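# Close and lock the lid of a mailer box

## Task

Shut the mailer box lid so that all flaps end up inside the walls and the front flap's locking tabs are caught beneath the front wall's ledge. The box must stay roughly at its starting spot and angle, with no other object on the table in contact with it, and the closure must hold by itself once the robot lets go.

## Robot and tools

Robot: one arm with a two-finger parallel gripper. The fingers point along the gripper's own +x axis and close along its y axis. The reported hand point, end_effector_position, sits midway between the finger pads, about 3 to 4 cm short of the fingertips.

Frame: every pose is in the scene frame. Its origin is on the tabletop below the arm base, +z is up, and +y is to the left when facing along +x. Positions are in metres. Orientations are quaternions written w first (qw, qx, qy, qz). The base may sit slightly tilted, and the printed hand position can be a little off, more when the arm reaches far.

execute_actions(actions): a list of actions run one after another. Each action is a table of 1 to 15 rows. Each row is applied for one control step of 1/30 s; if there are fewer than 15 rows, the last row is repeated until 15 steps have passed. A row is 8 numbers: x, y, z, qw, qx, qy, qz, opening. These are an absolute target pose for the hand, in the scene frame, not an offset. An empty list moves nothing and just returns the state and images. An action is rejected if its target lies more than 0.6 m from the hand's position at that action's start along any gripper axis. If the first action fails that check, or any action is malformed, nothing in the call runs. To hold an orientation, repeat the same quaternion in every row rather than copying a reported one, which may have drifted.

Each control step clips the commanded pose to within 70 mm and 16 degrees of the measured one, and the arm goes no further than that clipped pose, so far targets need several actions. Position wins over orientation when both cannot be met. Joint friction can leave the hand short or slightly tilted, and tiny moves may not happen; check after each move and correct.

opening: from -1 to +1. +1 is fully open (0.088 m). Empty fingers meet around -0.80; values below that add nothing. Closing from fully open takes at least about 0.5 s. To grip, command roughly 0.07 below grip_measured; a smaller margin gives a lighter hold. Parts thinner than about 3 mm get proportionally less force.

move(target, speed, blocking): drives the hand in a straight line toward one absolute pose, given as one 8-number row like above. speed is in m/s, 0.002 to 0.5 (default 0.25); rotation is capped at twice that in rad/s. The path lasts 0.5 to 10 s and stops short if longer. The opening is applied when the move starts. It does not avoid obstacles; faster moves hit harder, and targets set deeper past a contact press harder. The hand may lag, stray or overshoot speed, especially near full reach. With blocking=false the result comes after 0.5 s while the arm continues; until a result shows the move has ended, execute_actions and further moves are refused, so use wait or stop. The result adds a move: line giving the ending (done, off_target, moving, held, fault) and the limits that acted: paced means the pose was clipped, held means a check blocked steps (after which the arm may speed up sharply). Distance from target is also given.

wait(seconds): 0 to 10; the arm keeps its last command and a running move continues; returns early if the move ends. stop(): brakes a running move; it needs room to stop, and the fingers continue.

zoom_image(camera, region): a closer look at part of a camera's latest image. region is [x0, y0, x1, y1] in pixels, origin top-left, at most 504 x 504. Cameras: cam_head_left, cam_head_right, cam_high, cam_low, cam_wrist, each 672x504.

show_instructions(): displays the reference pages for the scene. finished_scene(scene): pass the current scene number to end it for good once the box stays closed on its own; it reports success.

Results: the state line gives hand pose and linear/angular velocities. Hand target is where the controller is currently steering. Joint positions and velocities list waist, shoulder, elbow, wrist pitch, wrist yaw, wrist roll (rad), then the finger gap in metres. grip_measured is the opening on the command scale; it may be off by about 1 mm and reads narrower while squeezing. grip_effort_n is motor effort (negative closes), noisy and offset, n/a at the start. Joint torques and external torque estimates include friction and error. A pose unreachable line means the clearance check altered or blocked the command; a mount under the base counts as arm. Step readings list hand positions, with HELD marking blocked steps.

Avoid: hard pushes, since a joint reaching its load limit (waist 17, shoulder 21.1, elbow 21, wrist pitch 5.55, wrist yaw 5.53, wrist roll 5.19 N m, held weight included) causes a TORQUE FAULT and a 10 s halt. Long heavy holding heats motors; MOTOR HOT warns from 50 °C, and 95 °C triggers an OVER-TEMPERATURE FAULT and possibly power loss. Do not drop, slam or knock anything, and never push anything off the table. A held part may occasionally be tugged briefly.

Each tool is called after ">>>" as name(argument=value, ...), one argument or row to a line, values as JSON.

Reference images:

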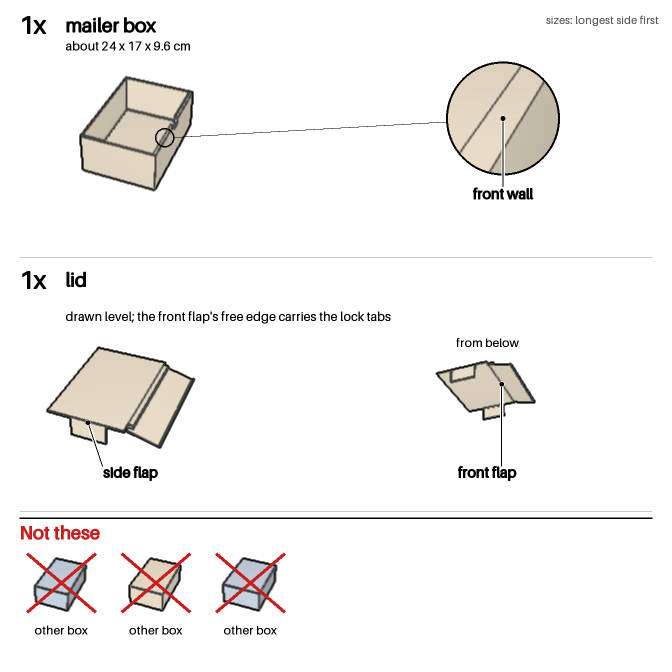

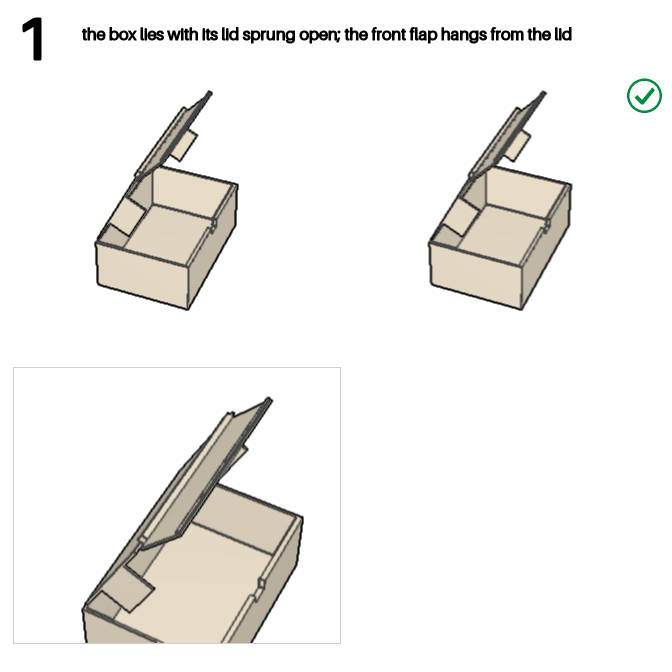

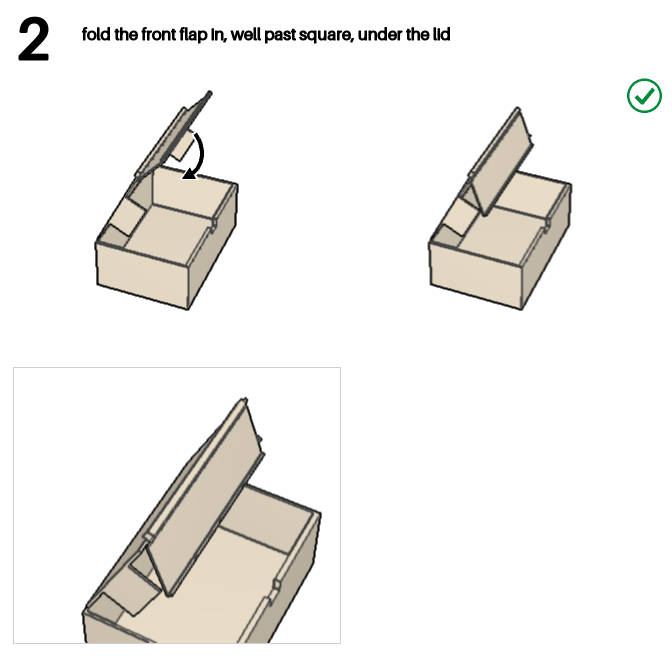

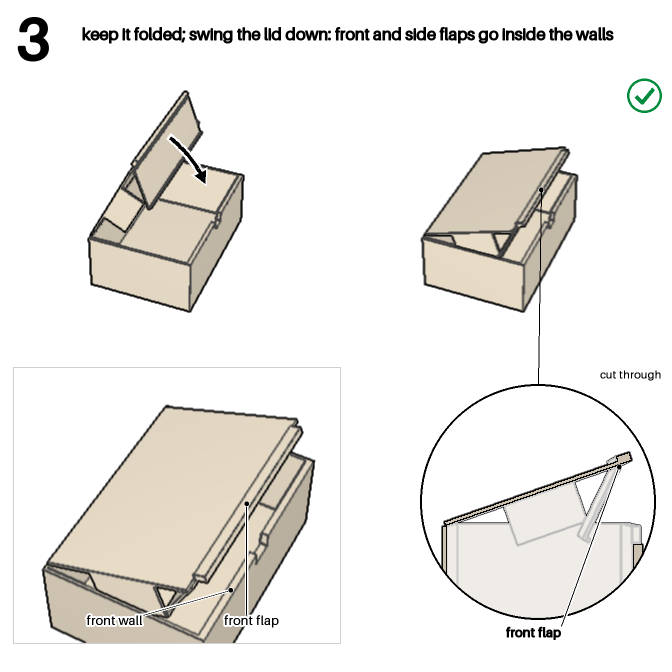

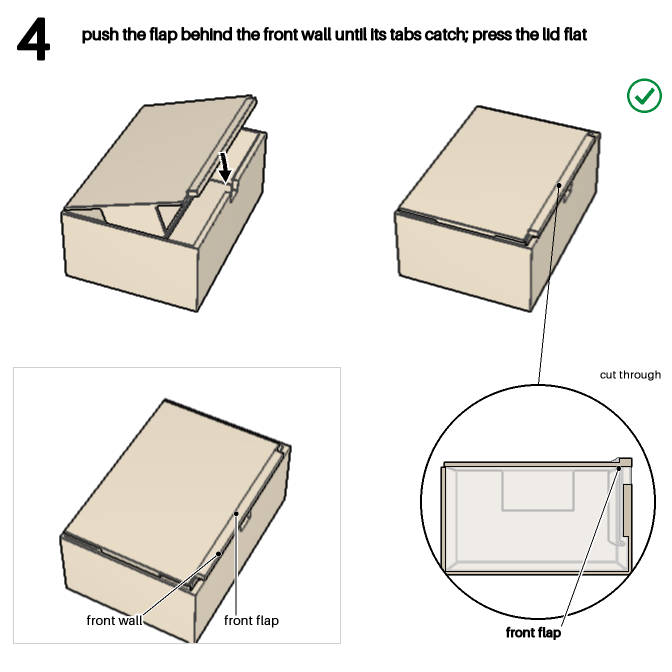

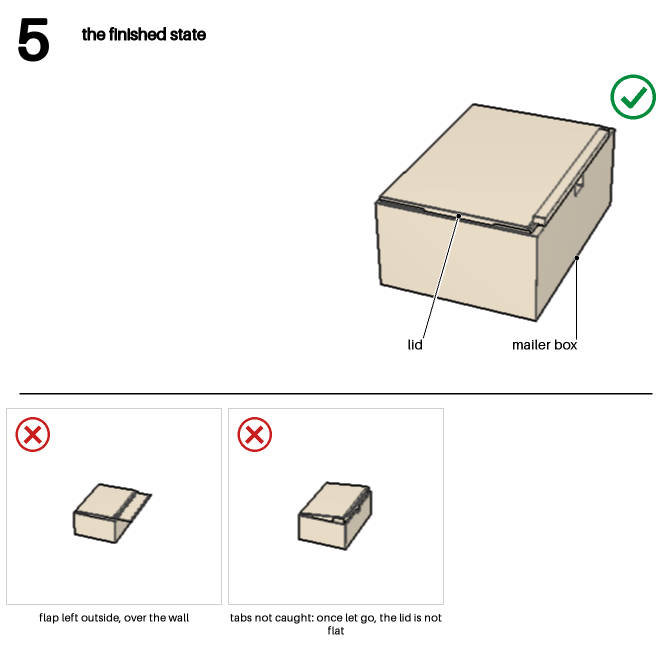

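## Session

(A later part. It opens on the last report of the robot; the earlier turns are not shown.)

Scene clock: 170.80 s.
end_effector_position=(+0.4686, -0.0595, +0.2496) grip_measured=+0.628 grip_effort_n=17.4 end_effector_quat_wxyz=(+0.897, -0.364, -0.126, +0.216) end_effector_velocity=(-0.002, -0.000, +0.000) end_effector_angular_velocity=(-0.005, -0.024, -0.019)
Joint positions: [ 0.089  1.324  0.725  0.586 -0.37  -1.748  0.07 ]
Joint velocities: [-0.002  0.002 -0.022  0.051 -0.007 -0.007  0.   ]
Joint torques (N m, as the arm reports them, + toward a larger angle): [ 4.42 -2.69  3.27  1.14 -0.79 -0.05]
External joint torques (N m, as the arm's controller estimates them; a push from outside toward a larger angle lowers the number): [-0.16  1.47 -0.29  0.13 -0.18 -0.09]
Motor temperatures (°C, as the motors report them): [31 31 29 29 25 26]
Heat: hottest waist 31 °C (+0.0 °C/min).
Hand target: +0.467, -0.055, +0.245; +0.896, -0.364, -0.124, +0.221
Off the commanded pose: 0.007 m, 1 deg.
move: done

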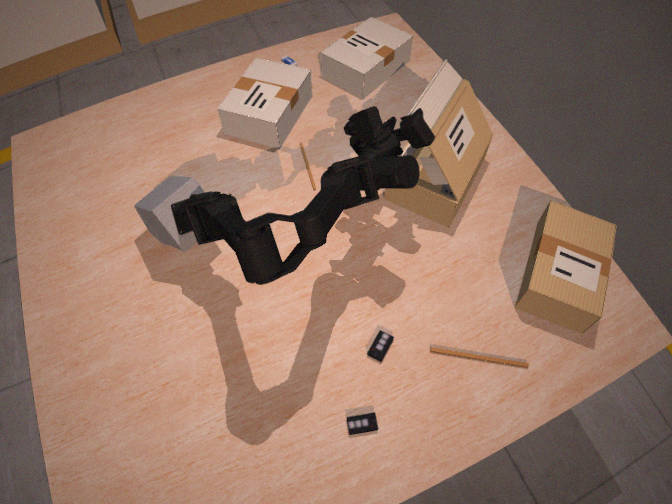

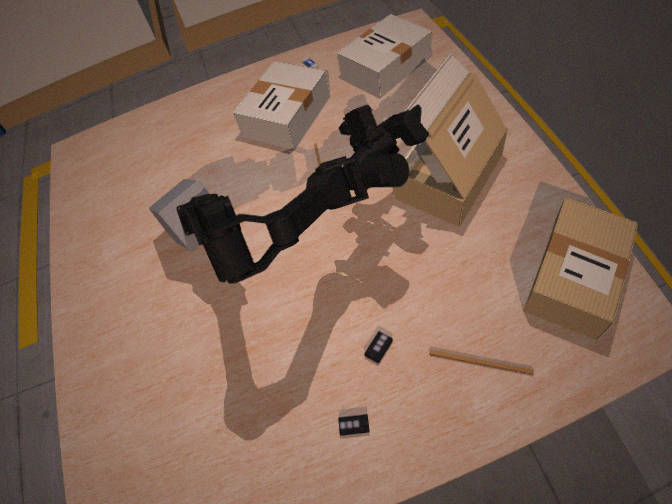

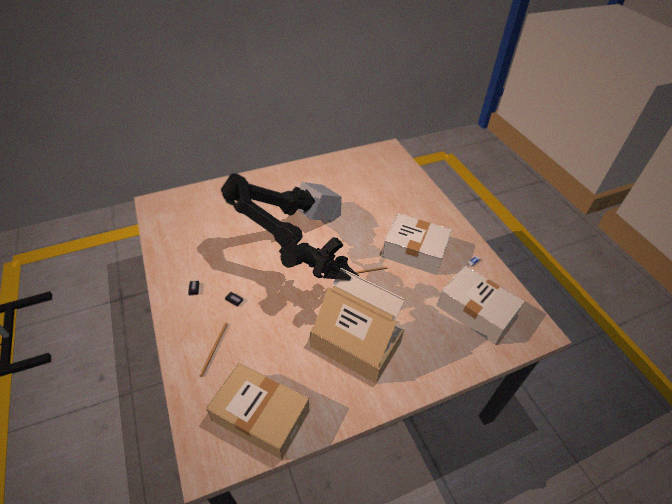

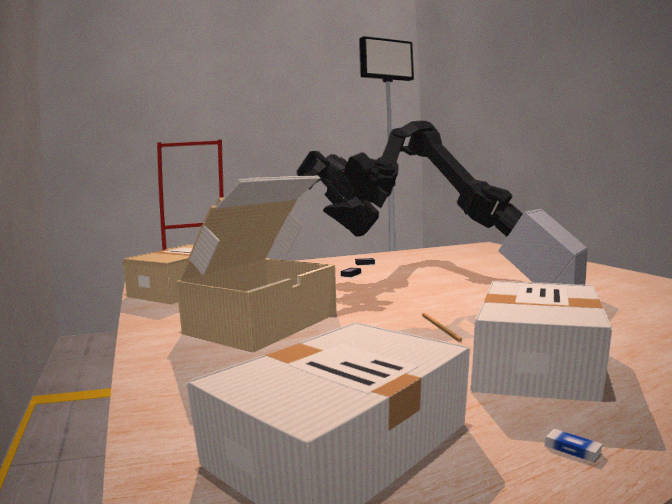

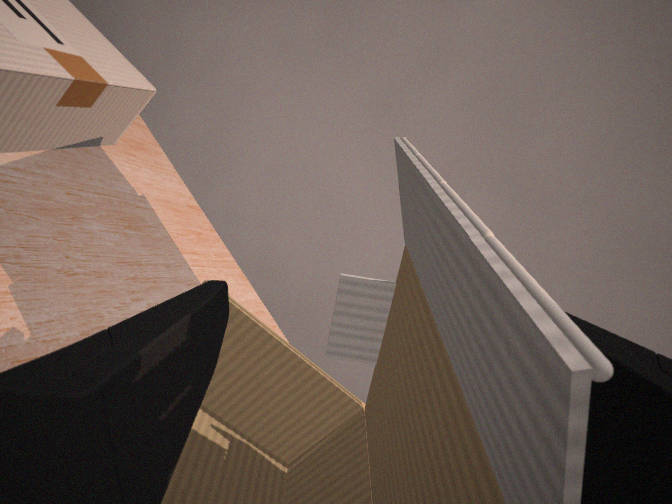

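>>> move(
  target=[0.495,-0.102,0.29,0.9,-0.365,-0.125,0.222,0.63],
)

>>> move(
  target=[0.44,-0.135,0.29,0.9,-0.365,-0.125,0.222,0.63],
)

>>> move(
  target=[0.46,-0.185,0.275,0.875,0.416,0.08,0.243,0.63],
  speed=0.4,
)

>>> move(
  target=[0.522,-0.148,0.275,0.875,0.416,0.08,0.243,0.63],
  speed=0.15,
)

>>> move(
  target=[0.4775,-0.0735,0.213,0.951,0.175,0.015,0.256,0.63],
  speed=0.15,
)

Scene clock: 179.43 s.
end_effector_position=(+0.4936, -0.1002, +0.2889) grip_measured=+0.628 grip_effort_n=17.4 end_effector_quat_wxyz=(+0.897, -0.362, -0.126, +0.222) end_effector_velocity=(+0.002, -0.005, +0.001) end_effector_angular_velocity=(-0.010, +0.014, +0.007)
Joint positions: [ 0.109  1.281  0.955  0.301 -0.354 -1.748  0.07 ]
Joint velocities: [-0.002 -0.002  0.032 -0.051  0.007 -0.007 -0.   ]
Joint torques (N m, as the arm reports them, + toward a larger angle): [ 5.03 -3.61  5.55  0.78 -0.45  0.02]
External joint torques (N m, as the arm's controller estimates them; a push from outside toward a larger angle lowers the number): [ 0.5   0.68  1.58 -0.18  0.14 -0.03]
Motor temperatures (°C, as the motors report them): [31 30 29 29 25 26]
Heat: hottest waist 31 °C (+0.0 °C/min).
Hand target: +0.495, -0.102, +0.290; +0.896, -0.364, -0.125, +0.221
Off the commanded pose: 0.003 m, 0 deg.
move: done

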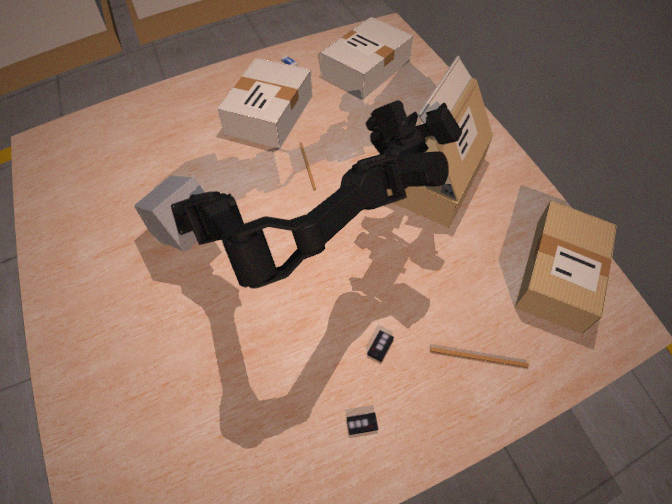

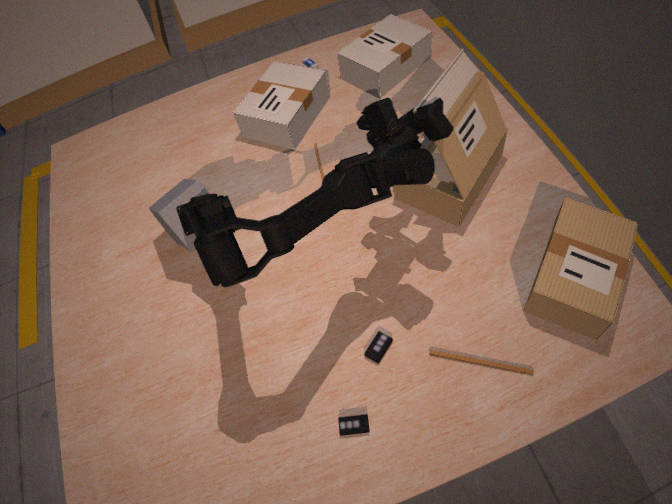

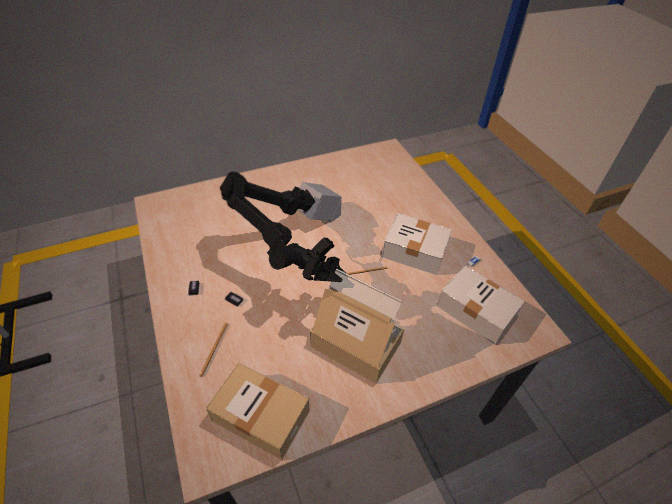

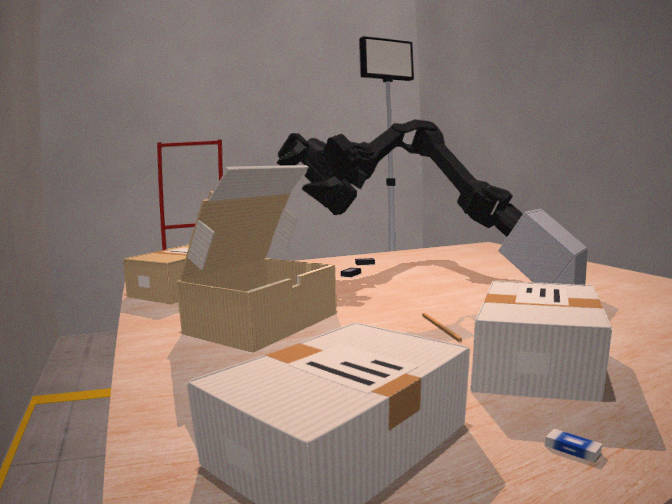

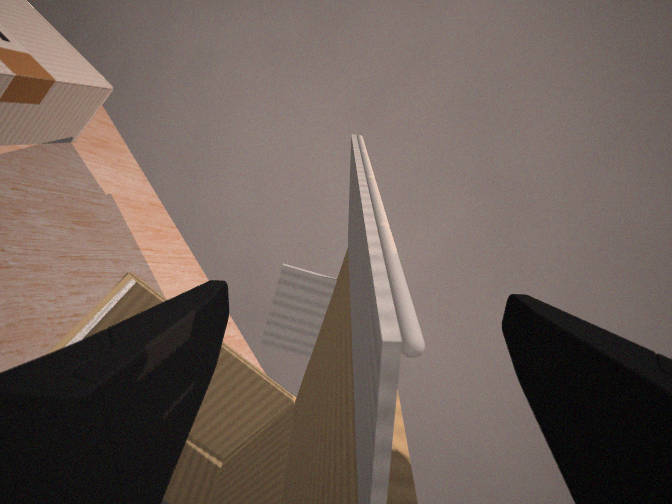

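Scene clock: 180.40 s.
end_effector_position=(+0.4426, -0.1357, +0.2914) grip_measured=+0.628 grip_effort_n=17.0 end_effector_quat_wxyz=(+0.897, -0.363, -0.124, +0.219) end_effector_velocity=(-0.005, -0.001, +0.002) end_effector_angular_velocity=(-0.013, -0.017, +0.013)
Joint positions: [ 0.018  1.04   0.85   0.169 -0.439 -1.748  0.07 ]
Joint velocities: [-0.007 -0.017 -0.002 -0.022 -0.022 -0.022 -0.   ]
Joint torques (N m, as the arm reports them, + toward a larger angle): [ 3.11 -3.88  4.13  0.8  -0.84 -0.09]
External joint torques (N m, as the arm's controller estimates them; a push from outside toward a larger angle lowers the number): [-0.07 -0.11 -0.04 -0.17 -0.23 -0.14]
Motor temperatures (°C, as the motors report them): [31 30 29 29 25 26]
Heat: hottest waist 31 °C (+0.0 °C/min).
Hand target: +0.440, -0.135, +0.290; +0.896, -0.363, -0.124, +0.221
Off the commanded pose: 0.003 m, 0 deg.
move: done

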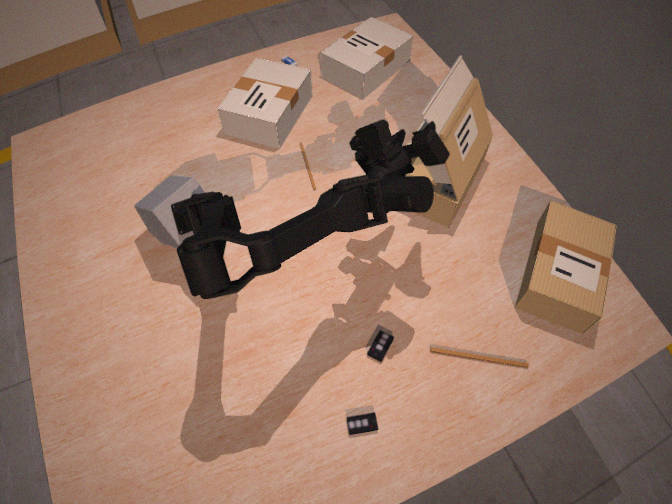

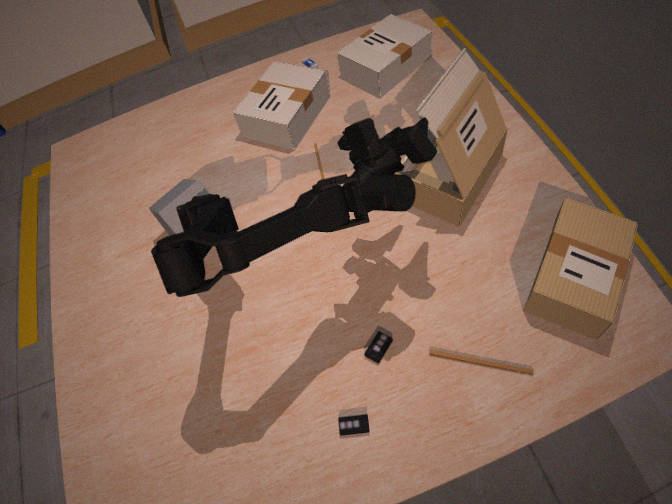

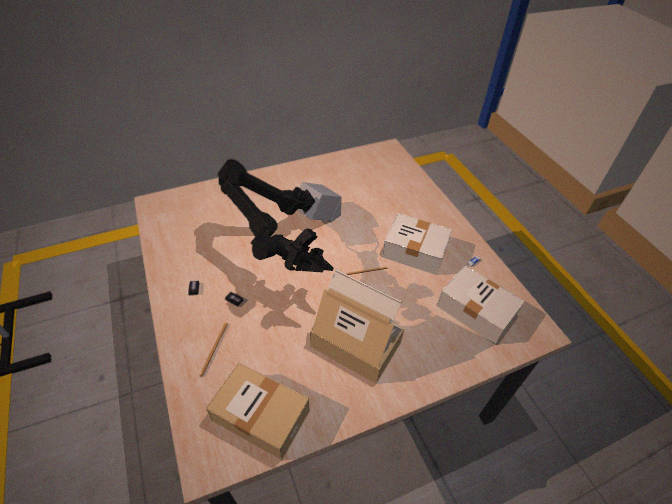

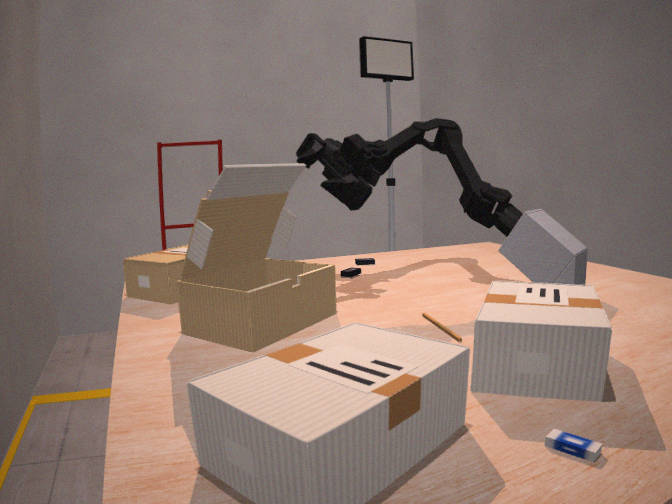

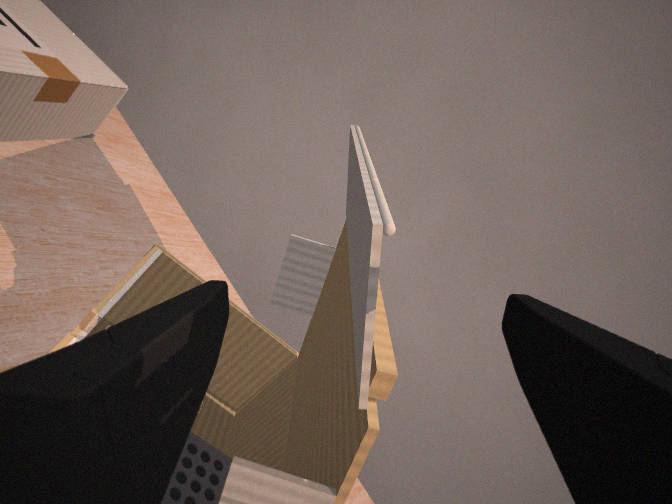

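Scene clock: 183.07 s.
end_effector_position=(+0.4582, -0.1854, +0.2770) grip_measured=+0.628 grip_effort_n=16.5 end_effector_quat_wxyz=(+0.875, +0.412, +0.077, +0.241) end_effector_velocity=(-0.003, +0.004, -0.000) end_effector_angular_velocity=(+0.019, +0.004, +0.027)
Joint positions: [-0.174  1.102  1.02   0.057 -0.633 -0.107  0.07 ]
Joint velocities: [-0.002 -0.002 -0.002 -0.022 -0.022  0.007 -0.   ]
Joint torques (N m, as the arm reports them, + toward a larger angle): [ 3.18 -3.63  6.22  0.86 -0.84  0.06]
External joint torques (N m, as the arm's controller estimates them; a push from outside toward a larger angle lowers the number): [-0.02  1.77  1.73 -0.13 -0.22  0.1 ]
Motor temperatures (°C, as the motors report them): [31 30 29 29 26 26]
Heat: hottest waist 31 °C (+0.0 °C/min).
Hand target: +0.460, -0.185, +0.275; +0.873, +0.415, +0.080, +0.242
Off the commanded pose: 0.003 m, 1 deg.
move: done

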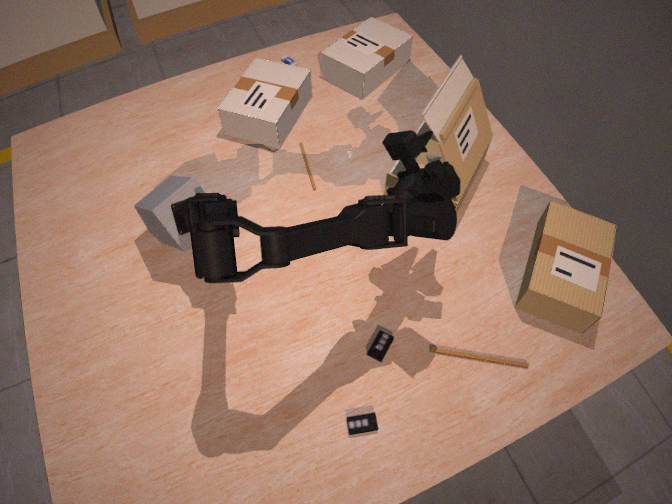

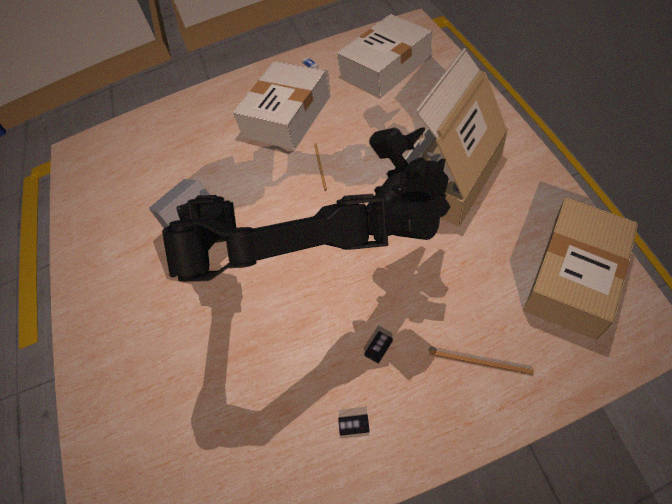

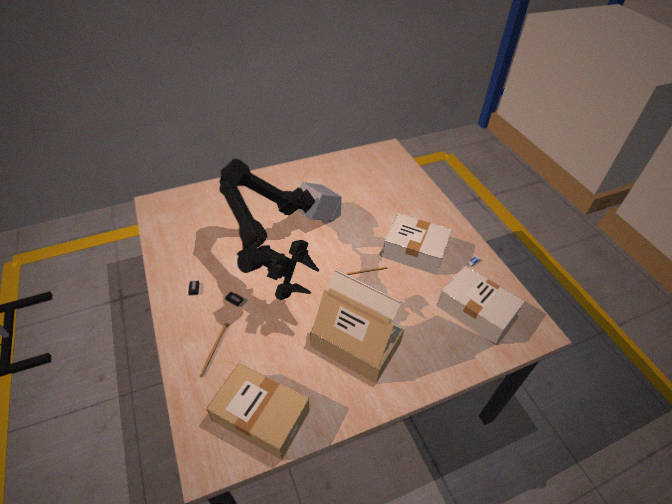

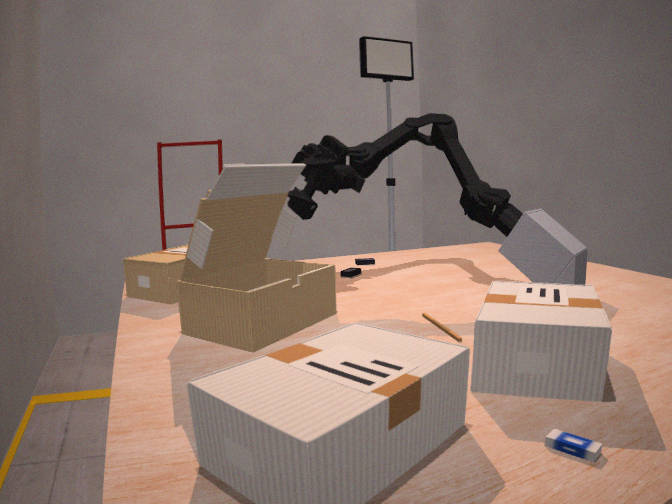

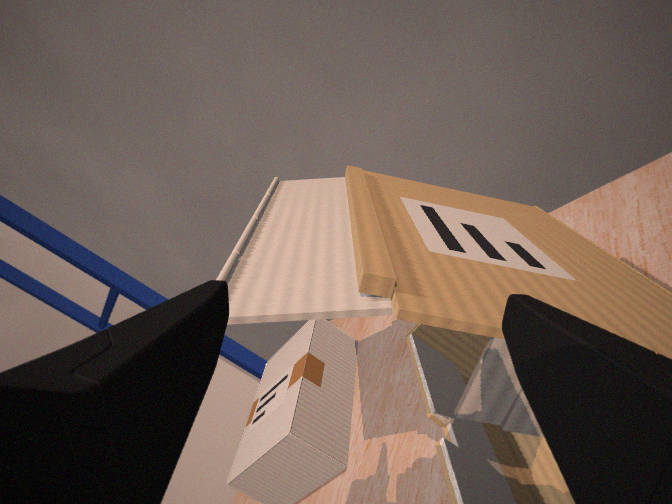

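Scene clock: 184.13 s.
end_effector_position=(+0.5193, -0.1494, +0.2765) grip_measured=+0.628 grip_effort_n=17.0 end_effector_quat_wxyz=(+0.874, +0.413, +0.078, +0.244) end_effector_velocity=(+0.001, +0.005, -0.004) end_effector_angular_velocity=(-0.005, +0.017, +0.017)
Joint positions: [-0.035  1.341  1.152  0.161 -0.499 -0.101  0.07 ]
Joint velocities: [ 0.002  0.012  0.007 -0.022  0.007 -0.007  0.   ]
Joint torques (N m, as the arm reports them, + toward a larger angle): [ 5.09 -3.76  5.84  1.22 -0.45  0.13]
External joint torques (N m, as the arm's controller estimates them; a push from outside toward a larger angle lowers the number): [0.33 1.97 1.52 0.2  0.16 0.17]
Motor temperatures (°C, as the motors report them): [31 30 29 29 25 26]
Heat: hottest waist 31 °C (+0.0 °C/min).
Hand target: +0.522, -0.148, +0.275; +0.873, +0.415, +0.080, +0.242
Off the commanded pose: 0.003 m, 0 deg.
move: done

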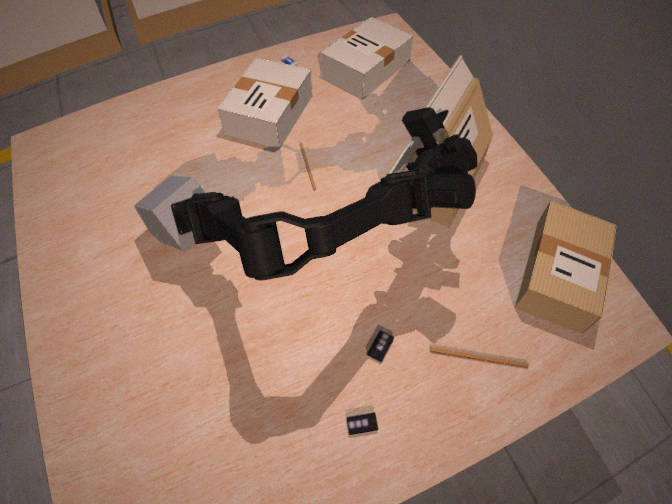

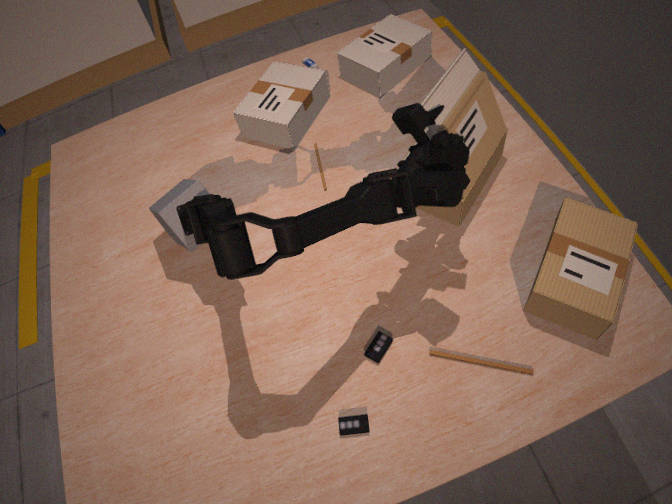

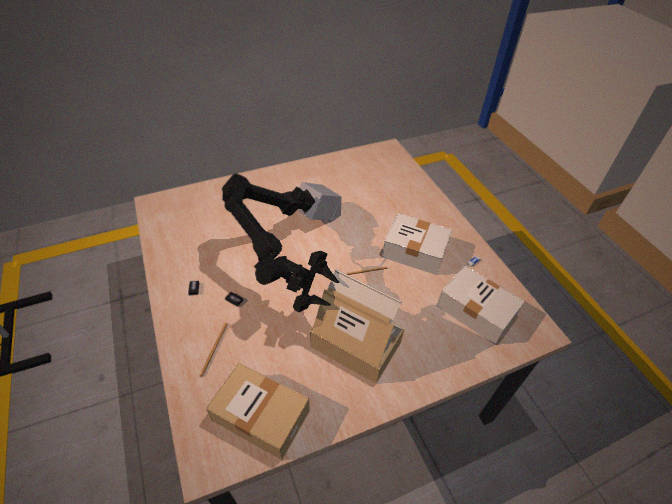

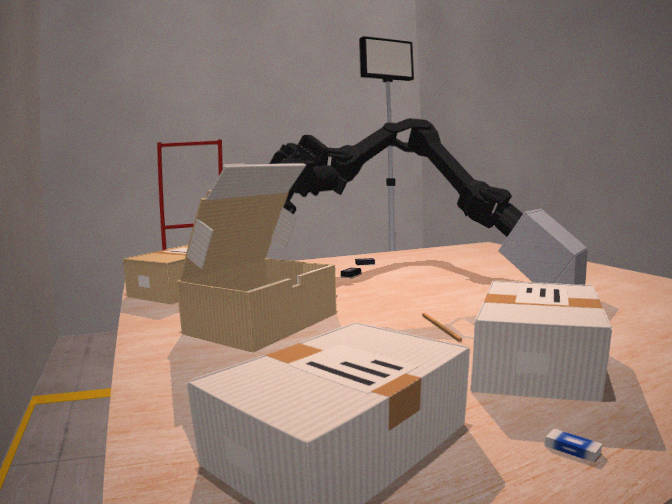

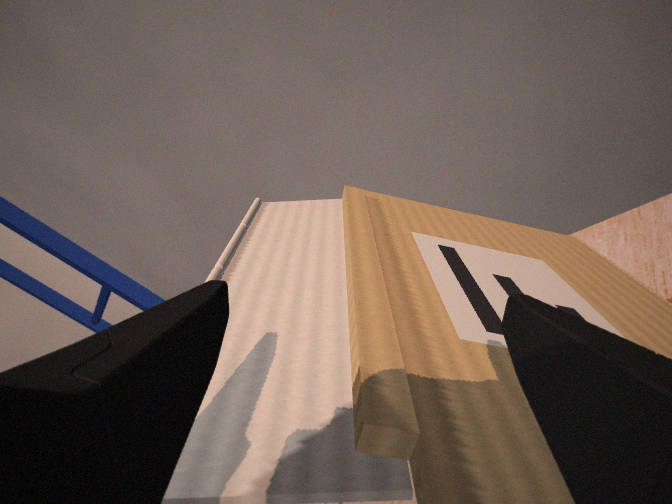

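Scene clock: 186.33 s.
end_effector_position=(+0.4791, -0.0781, +0.2177) grip_measured=+0.628 grip_effort_n=16.5 end_effector_quat_wxyz=(+0.952, +0.175, +0.011, +0.251) end_effector_velocity=(-0.003, +0.002, -0.004) end_effector_angular_velocity=(-0.018, -0.006, +0.004)
Joint positions: [-0.046  1.385  0.772  0.595 -0.505 -0.617  0.07 ]
Joint velocities: [-0.007  0.002 -0.012  0.007 -0.007 -0.022 -0.   ]
Joint torques (N m, as the arm reports them, + toward a larger angle): [ 4.52 -3.38  3.18  1.16 -0.81 -0.14]
External joint torques (N m, as the arm's controller estimates them; a push from outside toward a larger angle lowers the number): [-0.16  1.61 -0.14  0.17 -0.21 -0.12]
Motor temperatures (°C, as the motors report them): [31 30 29 29 26 26]
Heat: hottest waist 31 °C (+0.0 °C/min).
Hand target: +0.477, -0.073, +0.213; +0.951, +0.175, +0.015, +0.256
Off the commanded pose: 0.007 m, 1 deg.
move: done

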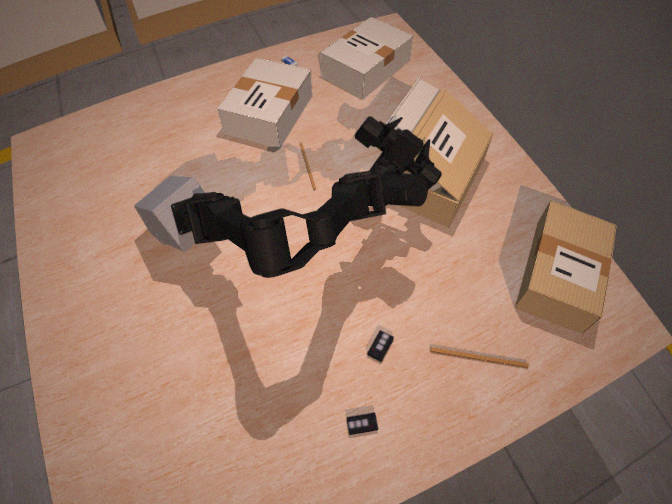

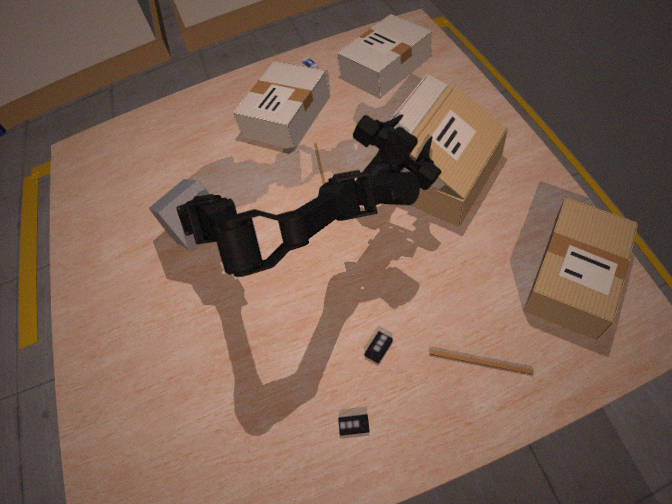

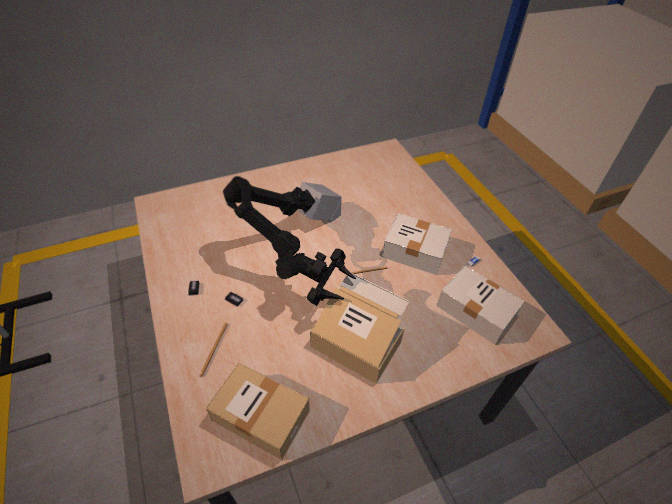

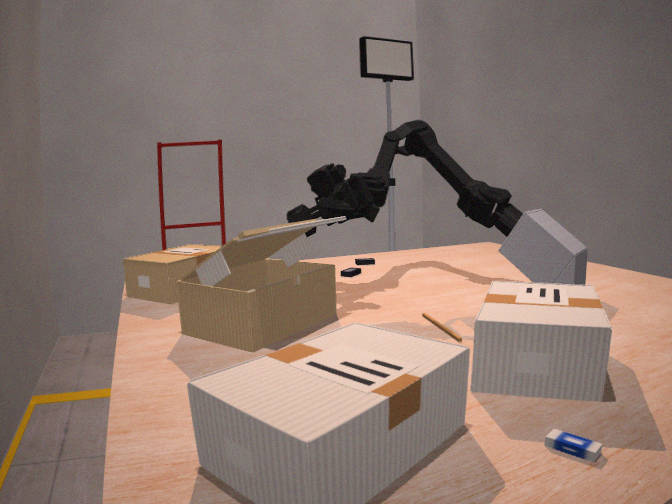

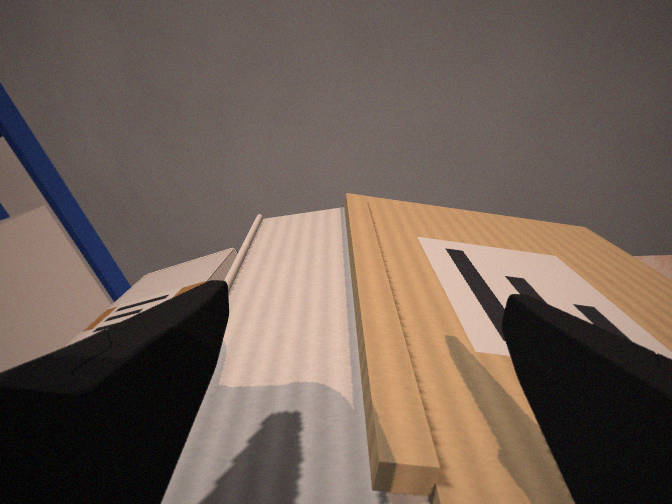

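>>> move(
  target=[0.451,-0.045,0.145,0.936,-0.244,-0.095,0.238,0.63],
  speed=0.2,
)

Scene clock: 192.40 s.
end_effector_position=(+0.4529, -0.0483, +0.1490) grip_measured=+0.628 grip_effort_n=16.5 end_effector_quat_wxyz=(+0.936, -0.244, -0.097, +0.233) end_effector_velocity=(-0.002, -0.001, -0.004) end_effector_angular_velocity=(-0.011, +0.009, -0.007)
Joint positions: [-0.175  1.582  0.62   0.94  -0.635 -1.495  0.07 ]
Joint velocities: [-0.007  0.002 -0.007  0.007  0.007 -0.007  0.   ]
Joint torques (N m, as the arm reports them, + toward a larger angle): [ 4.64 -3.31  1.7   1.13 -0.79 -0.1 ]
External joint torques (N m, as the arm's controller estimates them; a push from outside toward a larger angle lowers the number): [-0.18  1.84 -0.12  0.19 -0.17 -0.13]
Motor temperatures (°C, as the motors report them): [31 30 29 29 26 26]
Heat: hottest waist 31 °C (+0.0 °C/min).
Hand target: +0.451, -0.045, +0.145; +0.935, -0.244, -0.095, +0.238
Off the commanded pose: 0.005 m, 1 deg.
move: done

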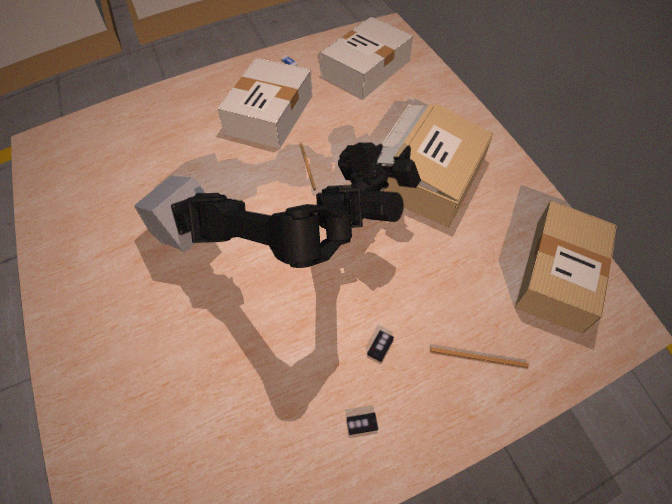

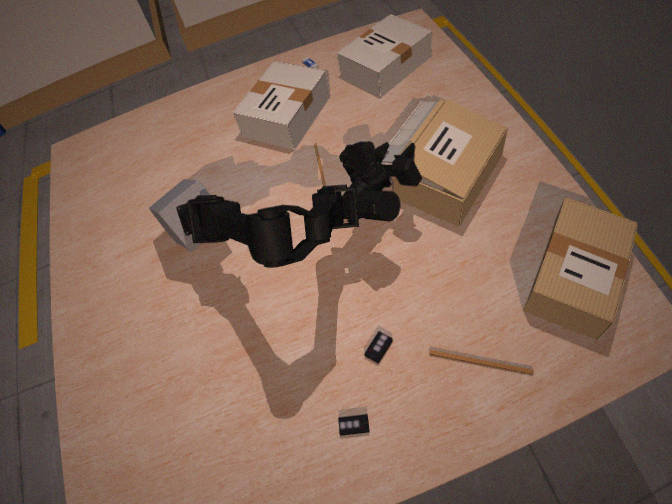

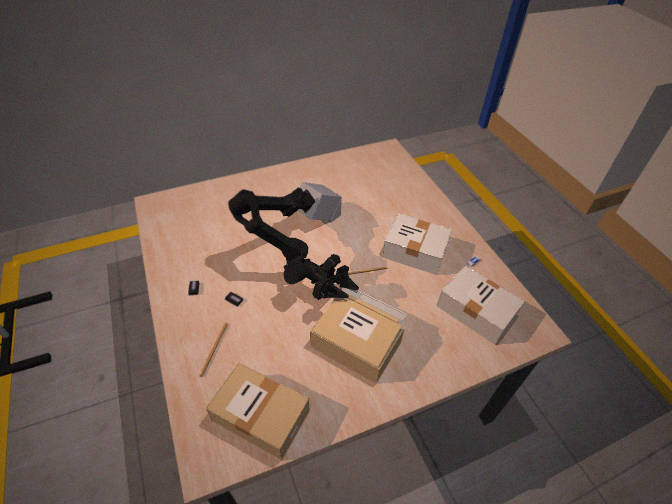

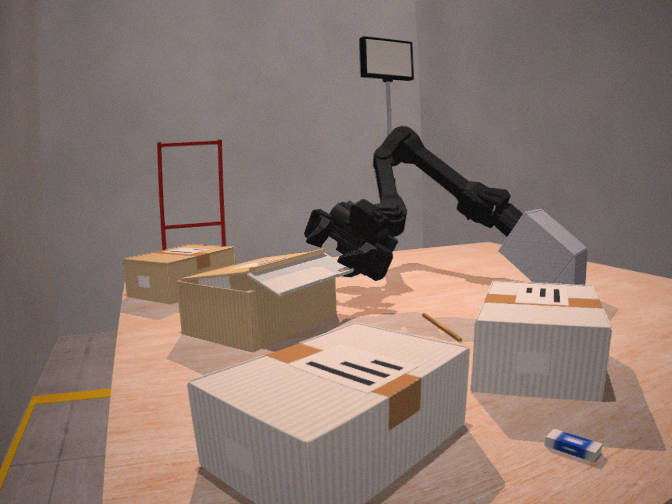

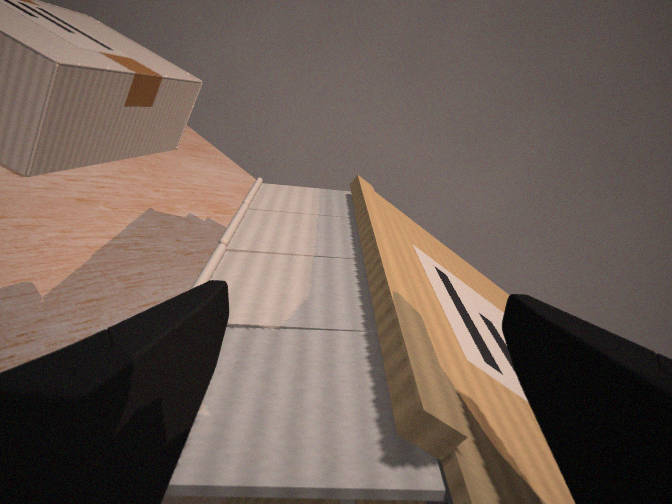

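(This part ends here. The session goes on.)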